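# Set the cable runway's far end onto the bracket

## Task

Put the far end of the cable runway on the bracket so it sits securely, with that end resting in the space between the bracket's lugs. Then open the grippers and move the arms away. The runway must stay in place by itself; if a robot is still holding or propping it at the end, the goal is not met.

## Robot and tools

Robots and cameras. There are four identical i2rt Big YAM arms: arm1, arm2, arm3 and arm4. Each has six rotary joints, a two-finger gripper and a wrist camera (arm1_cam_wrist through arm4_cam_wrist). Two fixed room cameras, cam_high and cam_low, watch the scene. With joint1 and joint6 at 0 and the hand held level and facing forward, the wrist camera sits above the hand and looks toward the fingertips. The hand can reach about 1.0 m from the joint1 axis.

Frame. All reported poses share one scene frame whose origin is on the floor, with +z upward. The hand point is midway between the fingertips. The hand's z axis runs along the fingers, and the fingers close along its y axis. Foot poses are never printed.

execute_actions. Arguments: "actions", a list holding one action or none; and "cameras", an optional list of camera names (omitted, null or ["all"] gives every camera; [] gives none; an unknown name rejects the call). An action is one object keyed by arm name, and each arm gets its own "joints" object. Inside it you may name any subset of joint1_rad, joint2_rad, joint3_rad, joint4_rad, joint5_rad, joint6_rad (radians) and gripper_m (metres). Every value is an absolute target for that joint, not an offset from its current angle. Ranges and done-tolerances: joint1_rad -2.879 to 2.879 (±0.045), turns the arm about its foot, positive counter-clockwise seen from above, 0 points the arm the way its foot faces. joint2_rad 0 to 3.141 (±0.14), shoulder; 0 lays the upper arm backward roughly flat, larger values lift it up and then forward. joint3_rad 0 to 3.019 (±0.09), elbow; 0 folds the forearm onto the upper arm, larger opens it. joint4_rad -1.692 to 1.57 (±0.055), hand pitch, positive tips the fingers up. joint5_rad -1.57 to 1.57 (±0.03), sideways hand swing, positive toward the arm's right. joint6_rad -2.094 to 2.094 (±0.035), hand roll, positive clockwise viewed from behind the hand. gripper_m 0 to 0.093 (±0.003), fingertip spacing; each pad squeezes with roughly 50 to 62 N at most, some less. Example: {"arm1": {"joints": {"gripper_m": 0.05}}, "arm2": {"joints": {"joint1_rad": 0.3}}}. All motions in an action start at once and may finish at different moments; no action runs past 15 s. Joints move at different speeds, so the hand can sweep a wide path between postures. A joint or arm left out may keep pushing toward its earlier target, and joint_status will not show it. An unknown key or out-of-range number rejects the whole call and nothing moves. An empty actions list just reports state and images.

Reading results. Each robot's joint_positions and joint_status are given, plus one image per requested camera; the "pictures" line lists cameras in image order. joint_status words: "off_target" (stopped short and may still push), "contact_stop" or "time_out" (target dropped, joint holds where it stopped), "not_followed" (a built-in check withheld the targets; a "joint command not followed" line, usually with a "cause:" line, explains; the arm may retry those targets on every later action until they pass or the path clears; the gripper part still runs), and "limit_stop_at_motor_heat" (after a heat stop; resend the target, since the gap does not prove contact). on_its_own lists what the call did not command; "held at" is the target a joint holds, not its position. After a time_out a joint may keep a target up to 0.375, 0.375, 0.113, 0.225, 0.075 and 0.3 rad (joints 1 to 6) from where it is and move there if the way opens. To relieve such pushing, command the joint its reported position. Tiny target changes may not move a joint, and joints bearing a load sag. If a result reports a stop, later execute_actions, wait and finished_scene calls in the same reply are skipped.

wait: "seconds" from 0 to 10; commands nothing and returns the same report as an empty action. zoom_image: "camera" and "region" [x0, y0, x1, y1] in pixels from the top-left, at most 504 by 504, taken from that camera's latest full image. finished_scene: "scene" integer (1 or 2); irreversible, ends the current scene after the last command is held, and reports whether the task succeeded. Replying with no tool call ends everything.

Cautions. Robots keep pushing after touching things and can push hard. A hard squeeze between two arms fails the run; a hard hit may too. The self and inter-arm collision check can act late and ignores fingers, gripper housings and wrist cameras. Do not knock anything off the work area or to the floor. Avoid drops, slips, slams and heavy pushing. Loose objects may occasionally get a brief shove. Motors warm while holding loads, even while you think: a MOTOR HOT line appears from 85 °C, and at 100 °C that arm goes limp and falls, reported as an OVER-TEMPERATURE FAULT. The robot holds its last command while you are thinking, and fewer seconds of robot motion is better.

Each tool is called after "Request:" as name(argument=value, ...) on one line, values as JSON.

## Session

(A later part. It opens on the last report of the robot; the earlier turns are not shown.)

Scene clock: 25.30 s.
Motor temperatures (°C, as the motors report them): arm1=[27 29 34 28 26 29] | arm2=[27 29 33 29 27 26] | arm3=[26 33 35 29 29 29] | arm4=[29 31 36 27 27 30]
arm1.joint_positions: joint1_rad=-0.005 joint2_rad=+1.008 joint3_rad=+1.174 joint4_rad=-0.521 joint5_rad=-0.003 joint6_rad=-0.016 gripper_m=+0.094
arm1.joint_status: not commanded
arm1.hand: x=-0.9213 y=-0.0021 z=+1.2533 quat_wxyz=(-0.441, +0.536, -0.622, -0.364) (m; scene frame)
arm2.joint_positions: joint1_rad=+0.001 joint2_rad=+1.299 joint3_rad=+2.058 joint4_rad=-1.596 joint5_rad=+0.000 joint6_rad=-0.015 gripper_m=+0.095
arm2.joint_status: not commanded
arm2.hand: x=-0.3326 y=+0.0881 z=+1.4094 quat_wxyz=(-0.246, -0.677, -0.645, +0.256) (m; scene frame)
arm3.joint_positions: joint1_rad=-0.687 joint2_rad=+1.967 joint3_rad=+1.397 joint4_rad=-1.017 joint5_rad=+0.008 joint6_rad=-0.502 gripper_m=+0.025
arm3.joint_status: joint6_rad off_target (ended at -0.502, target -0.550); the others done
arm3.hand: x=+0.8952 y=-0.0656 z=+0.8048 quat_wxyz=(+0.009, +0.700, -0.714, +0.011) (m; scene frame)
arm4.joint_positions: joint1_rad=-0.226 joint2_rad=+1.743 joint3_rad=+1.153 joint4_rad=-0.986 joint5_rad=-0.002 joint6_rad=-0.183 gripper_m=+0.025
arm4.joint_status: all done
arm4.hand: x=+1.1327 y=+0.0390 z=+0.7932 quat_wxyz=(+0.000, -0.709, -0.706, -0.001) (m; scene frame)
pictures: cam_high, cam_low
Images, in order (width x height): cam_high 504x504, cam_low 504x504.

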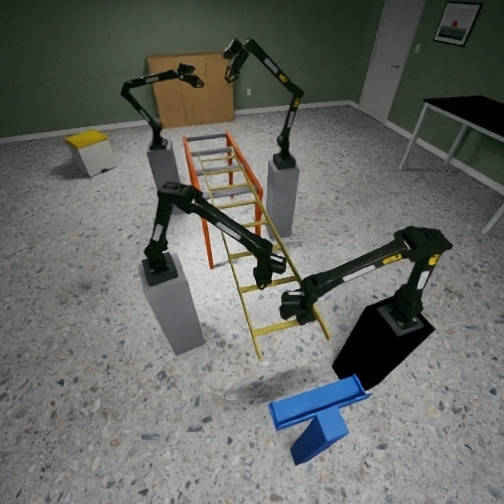

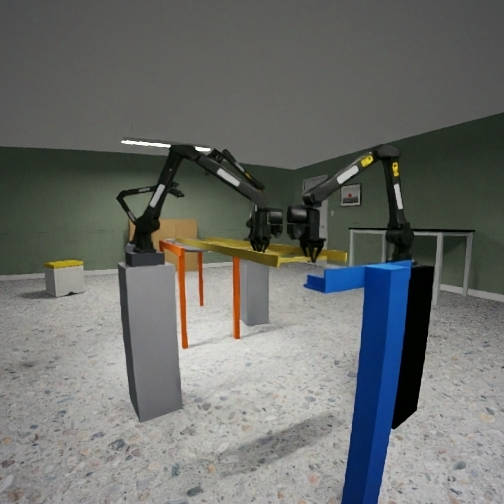

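Request:
execute_actions(actions=[{"arm3":{"joints":{"joint1_rad":-0.825,"joint2_rad":2.06,"joint3_rad":1.81,"joint4_rad":-1.155,"joint6_rad":-0.66}},"arm4":{"joints":{"joint1_rad":0.025,"joint2_rad":1.595,"joint3_rad":1.165,"joint4_rad":-0.99,"joint6_rad":0.07}}}], cameras=["cam_high","cam_low","arm4_cam_wrist"])

Request:
zoom_image(camera="cam_high", region=[220, 300, 420, 460])

Request:
zoom_image(camera="cam_low", region=[260, 210, 440, 320])

Scene clock: 27.83 s.
Motor temperatures (°C, as the motors report them): arm1=[27 29 34 28 26 29] | arm2=[27 29 33 29 27 26] | arm3=[26 34 37 29 29 29] | arm4=[29 32 38 27 27 30]
arm1.joint_positions: joint1_rad=-0.005 joint2_rad=+1.008 joint3_rad=+1.174 joint4_rad=-0.521 joint5_rad=-0.003 joint6_rad=-0.016 gripper_m=+0.094
arm1.joint_status: not commanded
arm1.hand: x=-0.9213 y=-0.0021 z=+1.2533 quat_wxyz=(-0.441, +0.536, -0.622, -0.364) (m; scene frame)
arm2.joint_positions: joint1_rad=+0.001 joint2_rad=+1.299 joint3_rad=+2.058 joint4_rad=-1.596 joint5_rad=+0.000 joint6_rad=-0.015 gripper_m=+0.095
arm2.joint_status: not commanded
arm2.hand: x=-0.3326 y=+0.0881 z=+1.4094 quat_wxyz=(-0.246, -0.677, -0.645, +0.256) (m; scene frame)
arm3.joint_positions: joint1_rad=-0.841 joint2_rad=+2.148 joint3_rad=+1.720 joint4_rad=-1.165 joint5_rad=+0.014 joint6_rad=-0.663 gripper_m=+0.025
arm3.joint_status: joint3_rad time_out (moved +0.322 of +0.413); the others done
arm3.on_its_own: joint3_rad reads +1.720 and still pushes toward +1.810 since a time_out
arm3.hand: x=+1.0152 y=-0.0528 z=+0.8093 quat_wxyz=(+0.013, +0.702, -0.712, +0.013) (m; scene frame)
arm4.joint_positions: joint1_rad=+0.029 joint2_rad=+1.695 joint3_rad=+1.093 joint4_rad=-0.992 joint5_rad=+0.003 joint6_rad=+0.065 gripper_m=+0.025
arm4.joint_status: all done
arm4.hand: x=+1.2497 y=+0.0561 z=+0.7950 quat_wxyz=(+0.008, -0.706, -0.708, -0.004) (m; scene frame)
pictures: arm4_cam_wrist, cam_high, cam_low
Images, in order (width x height): arm4_cam_wrist 504x504, cam_high 504x504, cam_low 504x504.

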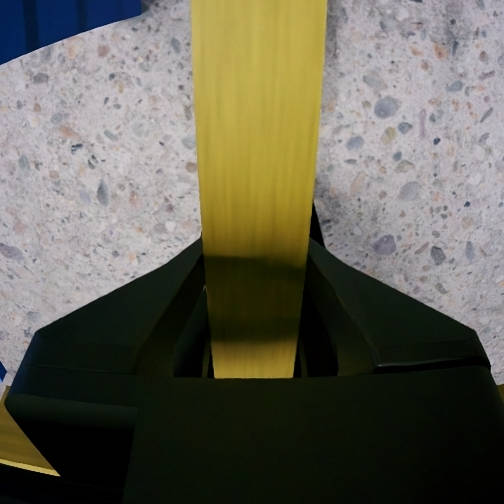

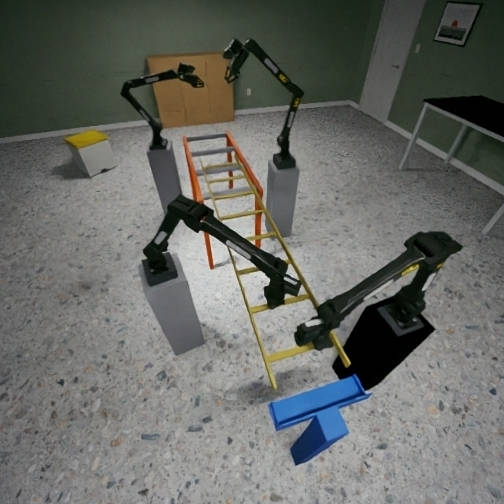

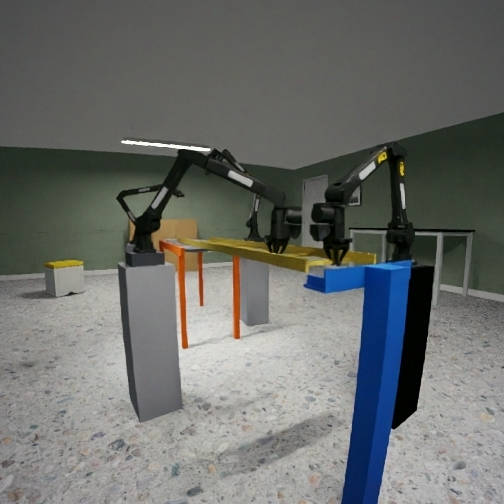

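Region (220, 300, 420, 460) of cam_high's 504x504 image, scaled by 2.520, with more detail than that image has; it fills the top 403 rows of this view, and the rest is white.

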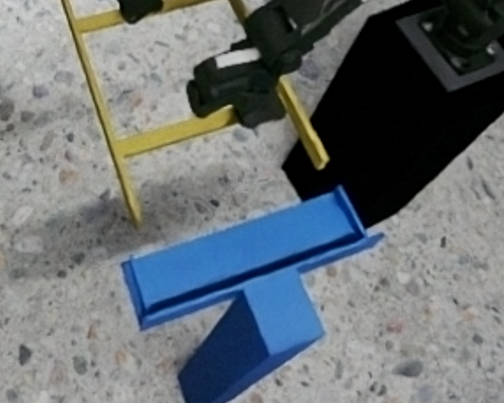

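Region (260, 210, 440, 320) of cam_low's 504x504 image, scaled by 2.800, with more detail than that image has.

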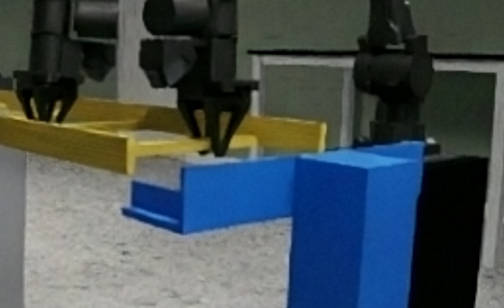

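Request:
execute_actions(actions=[{"arm3":{"joints":{"joint1_rad":-0.94,"joint2_rad":2.22,"joint3_rad":2.095,"joint4_rad":-1.26,"joint6_rad":-0.77}},"arm4":{"joints":{"joint1_rad":0.215,"joint2_rad":1.64,"joint3_rad":1.24,"joint4_rad":-0.99,"joint6_rad":0.26}}}], cameras=["cam_high","cam_low","arm4_cam_wrist"])

Request:
zoom_image(camera="cam_high", region=[220, 300, 420, 460])

Request:
zoom_image(camera="cam_low", region=[260, 210, 440, 320])

Scene clock: 30.43 s.
Motor temperatures (°C, as the motors report them): arm1=[27 29 35 28 26 29] | arm2=[27 29 34 29 27 26] | arm3=[26 36 38 29 29 29] | arm4=[29 33 40 27 27 30]
arm1.joint_positions: joint1_rad=-0.005 joint2_rad=+1.008 joint3_rad=+1.174 joint4_rad=-0.521 joint5_rad=-0.003 joint6_rad=-0.016 gripper_m=+0.094
arm1.joint_status: not commanded
arm1.hand: x=-0.9213 y=-0.0021 z=+1.2533 quat_wxyz=(-0.441, +0.536, -0.622, -0.364) (m; scene frame)
arm2.joint_positions: joint1_rad=+0.001 joint2_rad=+1.299 joint3_rad=+2.058 joint4_rad=-1.596 joint5_rad=+0.000 joint6_rad=-0.015 gripper_m=+0.095
arm2.joint_status: not commanded
arm2.hand: x=-0.3326 y=+0.0881 z=+1.4094 quat_wxyz=(-0.246, -0.677, -0.645, +0.256) (m; scene frame)
arm3.joint_positions: joint1_rad=-0.956 joint2_rad=+2.305 joint3_rad=+1.997 joint4_rad=-1.272 joint5_rad=+0.010 joint6_rad=-0.775 gripper_m=+0.025
arm3.joint_status: joint3_rad time_out (moved +0.277 of +0.375); the others done
arm3.on_its_own: joint3_rad reads +1.997 and still pushes toward +2.095 since a time_out
arm3.hand: x=+1.1108 y=-0.0584 z=+0.8077 quat_wxyz=(+0.007, +0.701, -0.713, +0.010) (m; scene frame)
arm4.joint_positions: joint1_rad=+0.231 joint2_rad=+1.741 joint3_rad=+1.147 joint4_rad=-0.991 joint5_rad=+0.000 joint6_rad=+0.268 gripper_m=+0.025
arm4.joint_status: joint3_rad time_out (moved +0.054 of +0.147); the others done
arm4.on_its_own: joint3_rad reads +1.147 and still pushes toward +1.240 since a time_out
arm4.hand: x=+1.3442 y=+0.0512 z=+0.7918 quat_wxyz=(+0.005, -0.706, -0.708, -0.001) (m; scene frame)
pictures: arm4_cam_wrist, cam_high, cam_low
Images, in order (width x height): arm4_cam_wrist 504x504, cam_high 504x504, cam_low 504x504.

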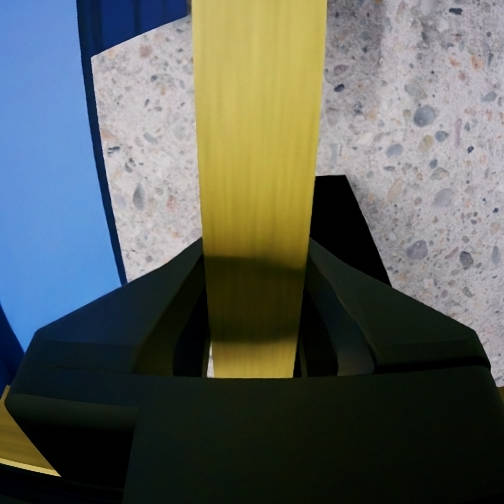

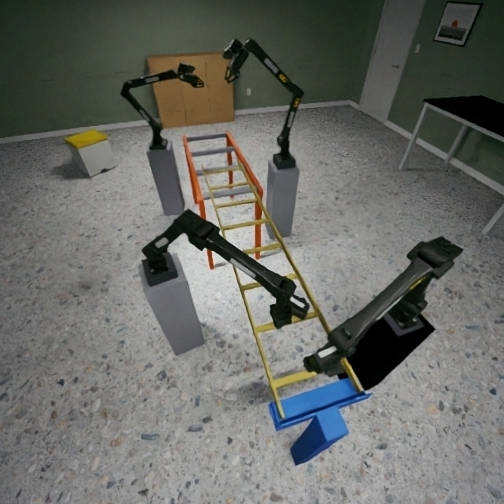

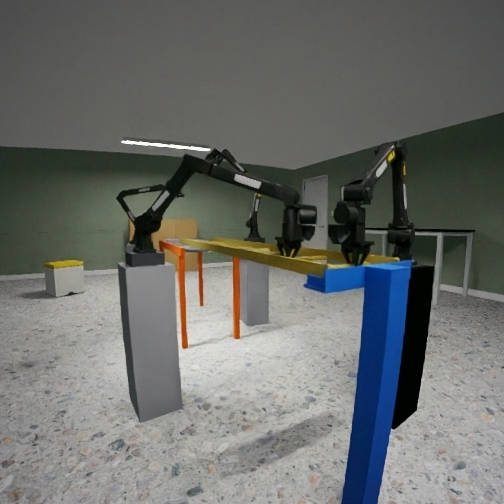

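Region (220, 300, 420, 460) of cam_high's 504x504 image, scaled by 2.520, with more detail than that image has; it fills the top 403 rows of this view, and the rest is white.

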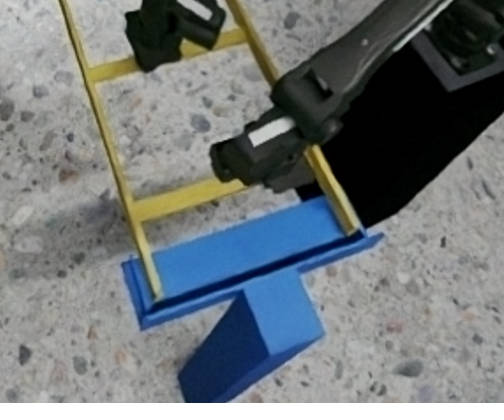

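Region (260, 210, 440, 320) of cam_low's 504x504 image, scaled by 2.800, with more detail than that image has.

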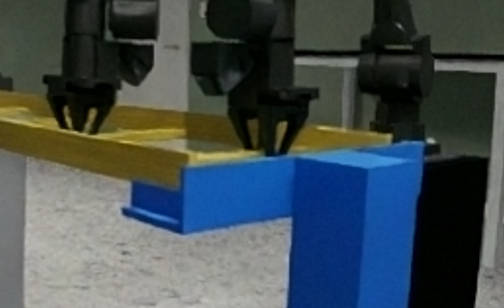

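Request:
execute_actions(actions=[{"arm3":{"joints":{"joint1_rad":-0.975,"joint2_rad":2.25,"joint3_rad":2.06}},"arm4":{"joints":{"joint2_rad":1.70,"joint4_rad":-0.93}}}], cameras=["cam_high","cam_low"])

Request:
zoom_image(camera="cam_high", region=[250, 350, 390, 440])

Scene clock: 31.33 s.
Motor temperatures (°C, as the motors report them): arm1=[27 29 35 28 26 29] | arm2=[27 29 34 29 27 26] | arm3=[26 36 39 29 29 29] | arm4=[29 33 40 27 27 30]
arm1.joint_positions: joint1_rad=-0.005 joint2_rad=+1.008 joint3_rad=+1.174 joint4_rad=-0.521 joint5_rad=-0.003 joint6_rad=-0.016 gripper_m=+0.094
arm1.joint_status: not commanded
arm1.hand: x=-0.9213 y=-0.0021 z=+1.2533 quat_wxyz=(-0.441, +0.536, -0.622, -0.364) (m; scene frame)
arm2.joint_positions: joint1_rad=+0.001 joint2_rad=+1.299 joint3_rad=+2.058 joint4_rad=-1.596 joint5_rad=+0.000 joint6_rad=-0.015 gripper_m=+0.095
arm2.joint_status: not commanded
arm2.hand: x=-0.3326 y=+0.0881 z=+1.4094 quat_wxyz=(-0.246, -0.677, -0.645, +0.256) (m; scene frame)
arm3.joint_positions: joint1_rad=-0.963 joint2_rad=+2.323 joint3_rad=+1.997 joint4_rad=-1.272 joint5_rad=+0.006 joint6_rad=-0.775 gripper_m=+0.025
arm3.joint_status: all done
arm3.hand: x=+1.1122 y=-0.0633 z=+0.7961 quat_wxyz=(+0.016, +0.698, -0.715, +0.008) (m; scene frame)
arm4.joint_positions: joint1_rad=+0.231 joint2_rad=+1.772 joint3_rad=+1.147 joint4_rad=-0.960 joint5_rad=+0.000 joint6_rad=+0.268 gripper_m=+0.025
arm4.joint_status: all done
arm4.on_its_own: joint3_rad reads +1.147 and still pushes toward +1.240 since a time_out
arm4.hand: x=+1.3454 y=+0.0468 z=+0.7778 quat_wxyz=(+0.005, -0.706, -0.708, -0.001) (m; scene frame)
pictures: cam_high, cam_low
Images, in order (width x height): cam_high 504x504, cam_low 504x504.

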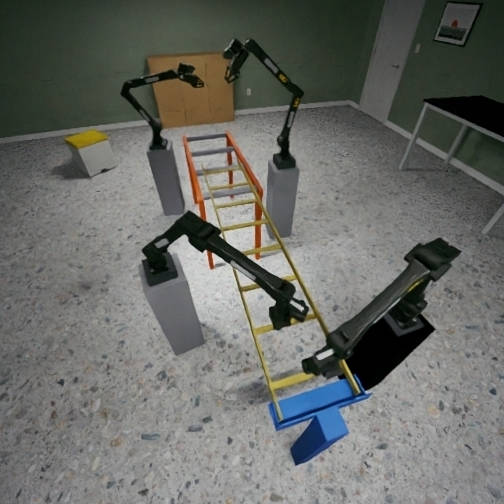

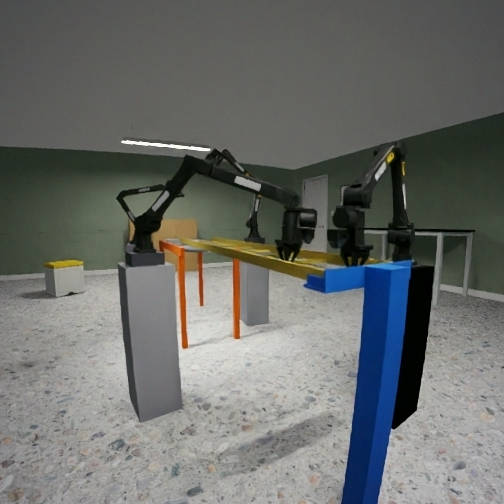

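Region (250, 350, 390, 440) of cam_high's 504x504 image, scaled by 3.600, with more detail than that image has; it fills the top 324 rows of this view, and the rest is white.

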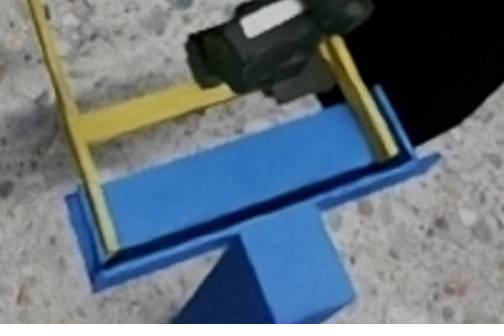

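Centred. Lower more.

Request:
execute_actions(actions=[{"arm3":{"joints":{"joint1_rad":-0.963,"joint2_rad":2.31,"joint3_rad":2.02,"joint4_rad":-1.24}},"arm4":{"joints":{"joint2_rad":1.76,"joint3_rad":1.18,"joint4_rad":-0.93}}}], cameras=["cam_low"])

Request:
zoom_image(camera="cam_low", region=[260, 210, 440, 320])

Scene clock: 32.03 s.
Motor temperatures (°C, as the motors report them): arm1=[27 29 35 28 26 29] | arm2=[27 29 34 29 27 26] | arm3=[26 37 39 29 29 29] | arm4=[29 33 40 27 27 30]
arm1.joint_positions: joint1_rad=-0.005 joint2_rad=+1.008 joint3_rad=+1.174 joint4_rad=-0.521 joint5_rad=-0.003 joint6_rad=-0.016 gripper_m=+0.094
arm1.joint_status: not commanded
arm1.hand: x=-0.9213 y=-0.0021 z=+1.2533 quat_wxyz=(-0.441, +0.536, -0.622, -0.364) (m; scene frame)
arm2.joint_positions: joint1_rad=+0.001 joint2_rad=+1.299 joint3_rad=+2.058 joint4_rad=-1.596 joint5_rad=+0.000 joint6_rad=-0.015 gripper_m=+0.095
arm2.joint_status: not commanded
arm2.hand: x=-0.3326 y=+0.0881 z=+1.4094 quat_wxyz=(-0.246, -0.677, -0.645, +0.256) (m; scene frame)
arm3.joint_positions: joint1_rad=-0.963 joint2_rad=+2.330 joint3_rad=+1.993 joint4_rad=-1.266 joint5_rad=+0.005 joint6_rad=-0.775 gripper_m=+0.025
arm3.joint_status: all done
arm3.hand: x=+1.1115 y=-0.0638 z=+0.7899 quat_wxyz=(+0.019, +0.698, -0.715, +0.007) (m; scene frame)
arm4.joint_positions: joint1_rad=+0.231 joint2_rad=+1.787 joint3_rad=+1.147 joint4_rad=-0.957 joint5_rad=+0.001 joint6_rad=+0.268 gripper_m=+0.025
arm4.joint_status: all done
arm4.hand: x=+1.3450 y=+0.0479 z=+0.7713 quat_wxyz=(+0.010, -0.706, -0.708, -0.004) (m; scene frame)
pictures: cam_low
Images, in order (width x height): cam_low 504x504.

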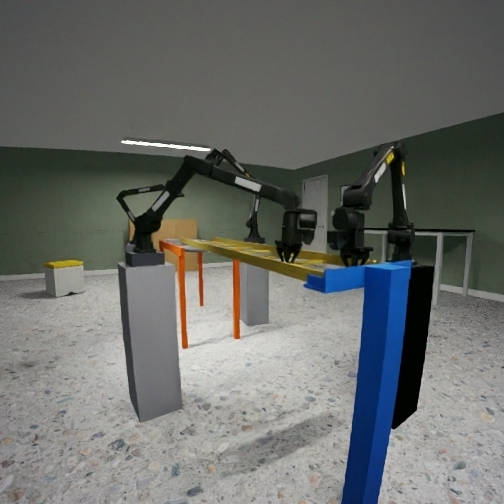

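Region (260, 210, 440, 320) of cam_low's 504x504 image, scaled by 2.800, with more detail than that image has.

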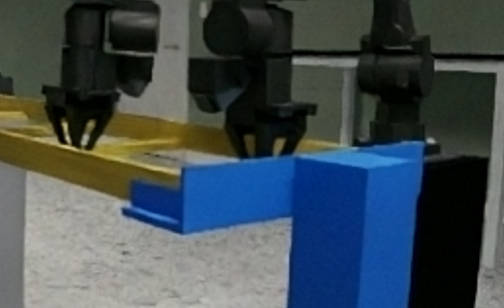

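Seated.

Request:
execute_actions(actions=[{"arm3":{"joints":{"gripper_m":0.06}},"arm4":{"joints":{"gripper_m":0.055}}}], cameras=[])

Request:
execute_actions(actions=[{"arm3":{"joints":{"joint2_rad":2.2,"joint3_rad":2.02,"joint4_rad":-1.4}},"arm4":{"joints":{"joint2_rad":1.6,"joint3_rad":1.2,"joint4_rad":-1.15}}}], cameras=[])

Request:
execute_actions(actions=[{"arm3":{"joints":{"joint2_rad":1.0,"joint3_rad":1.5}},"arm4":{"joints":{"joint2_rad":0.8,"joint3_rad":1.4}}}], cameras=["cam_high","cam_low"])

Scene clock: 33.00 s.
Motor temperatures (°C, as the motors report them): arm1=[27 29 35 28 26 29] | arm2=[27 29 34 29 27 26] | arm3=[26 37 39 29 29 29] | arm4=[29 33 40 27 27 30]
arm1.joint_positions: joint1_rad=-0.005 joint2_rad=+1.008 joint3_rad=+1.174 joint4_rad=-0.521 joint5_rad=-0.003 joint6_rad=-0.016 gripper_m=+0.094
arm1.joint_status: not commanded
arm1.hand: x=-0.9213 y=-0.0021 z=+1.2533 quat_wxyz=(-0.441, +0.536, -0.622, -0.364) (m; scene frame)
arm2.joint_positions: joint1_rad=+0.001 joint2_rad=+1.299 joint3_rad=+2.058 joint4_rad=-1.596 joint5_rad=+0.000 joint6_rad=-0.015 gripper_m=+0.095
arm2.joint_status: not commanded
arm2.hand: x=-0.3326 y=+0.0881 z=+1.4094 quat_wxyz=(-0.246, -0.677, -0.645, +0.256) (m; scene frame)
arm3.joint_positions: joint1_rad=-0.963 joint2_rad=+2.307 joint3_rad=+1.993 joint4_rad=-1.252 joint5_rad=+0.002 joint6_rad=-0.775 gripper_m=+0.060
arm3.joint_status: all done
arm3.hand: x=+1.1158 y=-0.0588 z=+0.8053 quat_wxyz=(+0.000, +0.699, -0.716, +0.006) (m; scene frame)
arm4.joint_positions: joint1_rad=+0.224 joint2_rad=+1.759 joint3_rad=+1.148 joint4_rad=-0.946 joint5_rad=+0.001 joint6_rad=+0.268 gripper_m=+0.055
arm4.joint_status: all done
arm4.hand: x=+1.3432 y=+0.0410 z=+0.7841 quat_wxyz=(-0.007, -0.709, -0.705, +0.006) (m; scene frame)
pictures: none
No camera images: the call's "cameras" was empty. Leave "cameras" out to get every camera's image.

Scene clock: 34.17 s.
Motor temperatures (°C, as the motors report them): arm1=[27 29 35 28 26 29] | arm2=[27 29 34 29 27 26] | arm3=[26 37 39 29 29 29] | arm4=[29 33 40 27 27 30]
arm1.joint_positions: joint1_rad=-0.005 joint2_rad=+1.008 joint3_rad=+1.174 joint4_rad=-0.521 joint5_rad=-0.003 joint6_rad=-0.016 gripper_m=+0.094
arm1.joint_status: not commanded
arm1.hand: x=-0.9213 y=-0.0021 z=+1.2533 quat_wxyz=(-0.441, +0.536, -0.622, -0.364) (m; scene frame)
arm2.joint_positions: joint1_rad=+0.001 joint2_rad=+1.299 joint3_rad=+2.058 joint4_rad=-1.596 joint5_rad=+0.000 joint6_rad=-0.015 gripper_m=+0.095
arm2.joint_status: not commanded
arm2.hand: x=-0.3326 y=+0.0881 z=+1.4094 quat_wxyz=(-0.246, -0.677, -0.645, +0.256) (m; scene frame)
arm3.joint_positions: joint1_rad=-0.963 joint2_rad=+2.172 joint3_rad=+1.993 joint4_rad=-1.388 joint5_rad=+0.002 joint6_rad=-0.775 gripper_m=+0.060
arm3.joint_status: all done
arm3.hand: x=+1.0997 y=-0.0732 z=+0.8945 quat_wxyz=(+0.000, +0.699, -0.716, +0.006) (m; scene frame)
arm4.joint_positions: joint1_rad=+0.224 joint2_rad=+1.586 joint3_rad=+1.177 joint4_rad=-1.134 joint5_rad=+0.001 joint6_rad=+0.268 gripper_m=+0.055
arm4.joint_status: all done
arm4.hand: x=+1.3374 y=+0.0634 z=+0.8695 quat_wxyz=(-0.013, -0.709, -0.705, +0.009) (m; scene frame)
pictures: none
No camera images: the call's "cameras" was empty. Leave "cameras" out to get every camera's image.

Scene clock: 36.03 s.
Motor temperatures (°C, as the motors report them): arm1=[27 29 35 28 26 29] | arm2=[27 30 34 29 27 26] | arm3=[26 37 38 29 29 29] | arm4=[29 33 41 27 27 30]
arm1.joint_positions: joint1_rad=-0.005 joint2_rad=+1.008 joint3_rad=+1.174 joint4_rad=-0.521 joint5_rad=-0.003 joint6_rad=-0.016 gripper_m=+0.094
arm1.joint_status: not commanded
arm1.hand: x=-0.9213 y=-0.0021 z=+1.2533 quat_wxyz=(-0.441, +0.536, -0.622, -0.364) (m; scene frame)
arm2.joint_positions: joint1_rad=+0.001 joint2_rad=+1.299 joint3_rad=+2.058 joint4_rad=-1.596 joint5_rad=+0.000 joint6_rad=-0.015 gripper_m=+0.095
arm2.joint_status: not commanded
arm2.hand: x=-0.3326 y=+0.0881 z=+1.4094 quat_wxyz=(-0.246, -0.677, -0.645, +0.256) (m; scene frame)
arm3.joint_positions: joint1_rad=-0.963 joint2_rad=+0.999 joint3_rad=+1.507 joint4_rad=-1.391 joint5_rad=+0.002 joint6_rad=-0.775 gripper_m=+0.060
arm3.joint_status: all done
arm3.hand: x=+0.8796 y=-0.2818 z=+1.2869 quat_wxyz=(-0.335, +0.659, -0.673, +0.006) (m; scene frame)
arm4.joint_positions: joint1_rad=+0.224 joint2_rad=+0.803 joint3_rad=+1.396 joint4_rad=-1.139 joint5_rad=+0.001 joint6_rad=+0.268 gripper_m=+0.055
arm4.joint_status: all done
arm4.hand: x=+1.3074 y=+0.1794 z=+1.2944 quat_wxyz=(-0.426, -0.617, -0.614, +0.246) (m; scene frame)
pictures: cam_high, cam_low
Images, in order (width x height): cam_high 504x504, cam_low 504x504.

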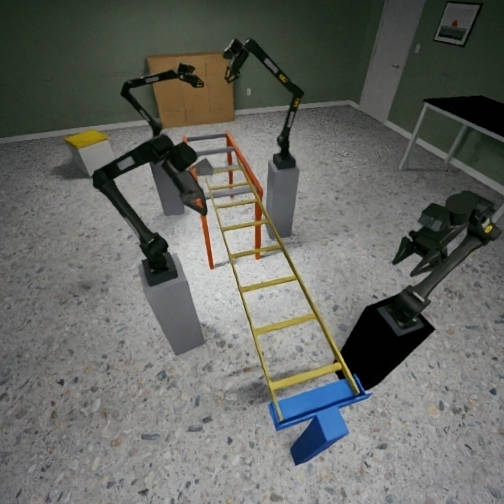

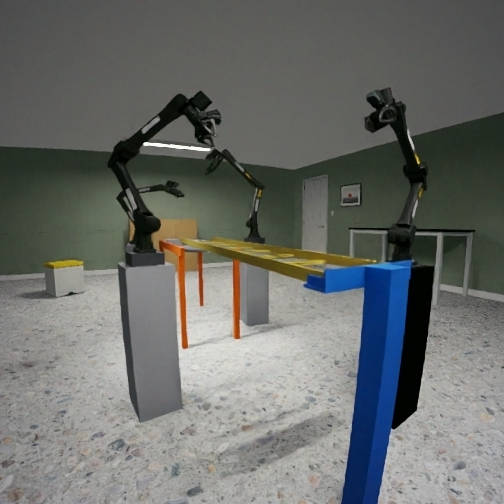

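Request:
finished_scene(scene=1)

The scene is finished: the task was done.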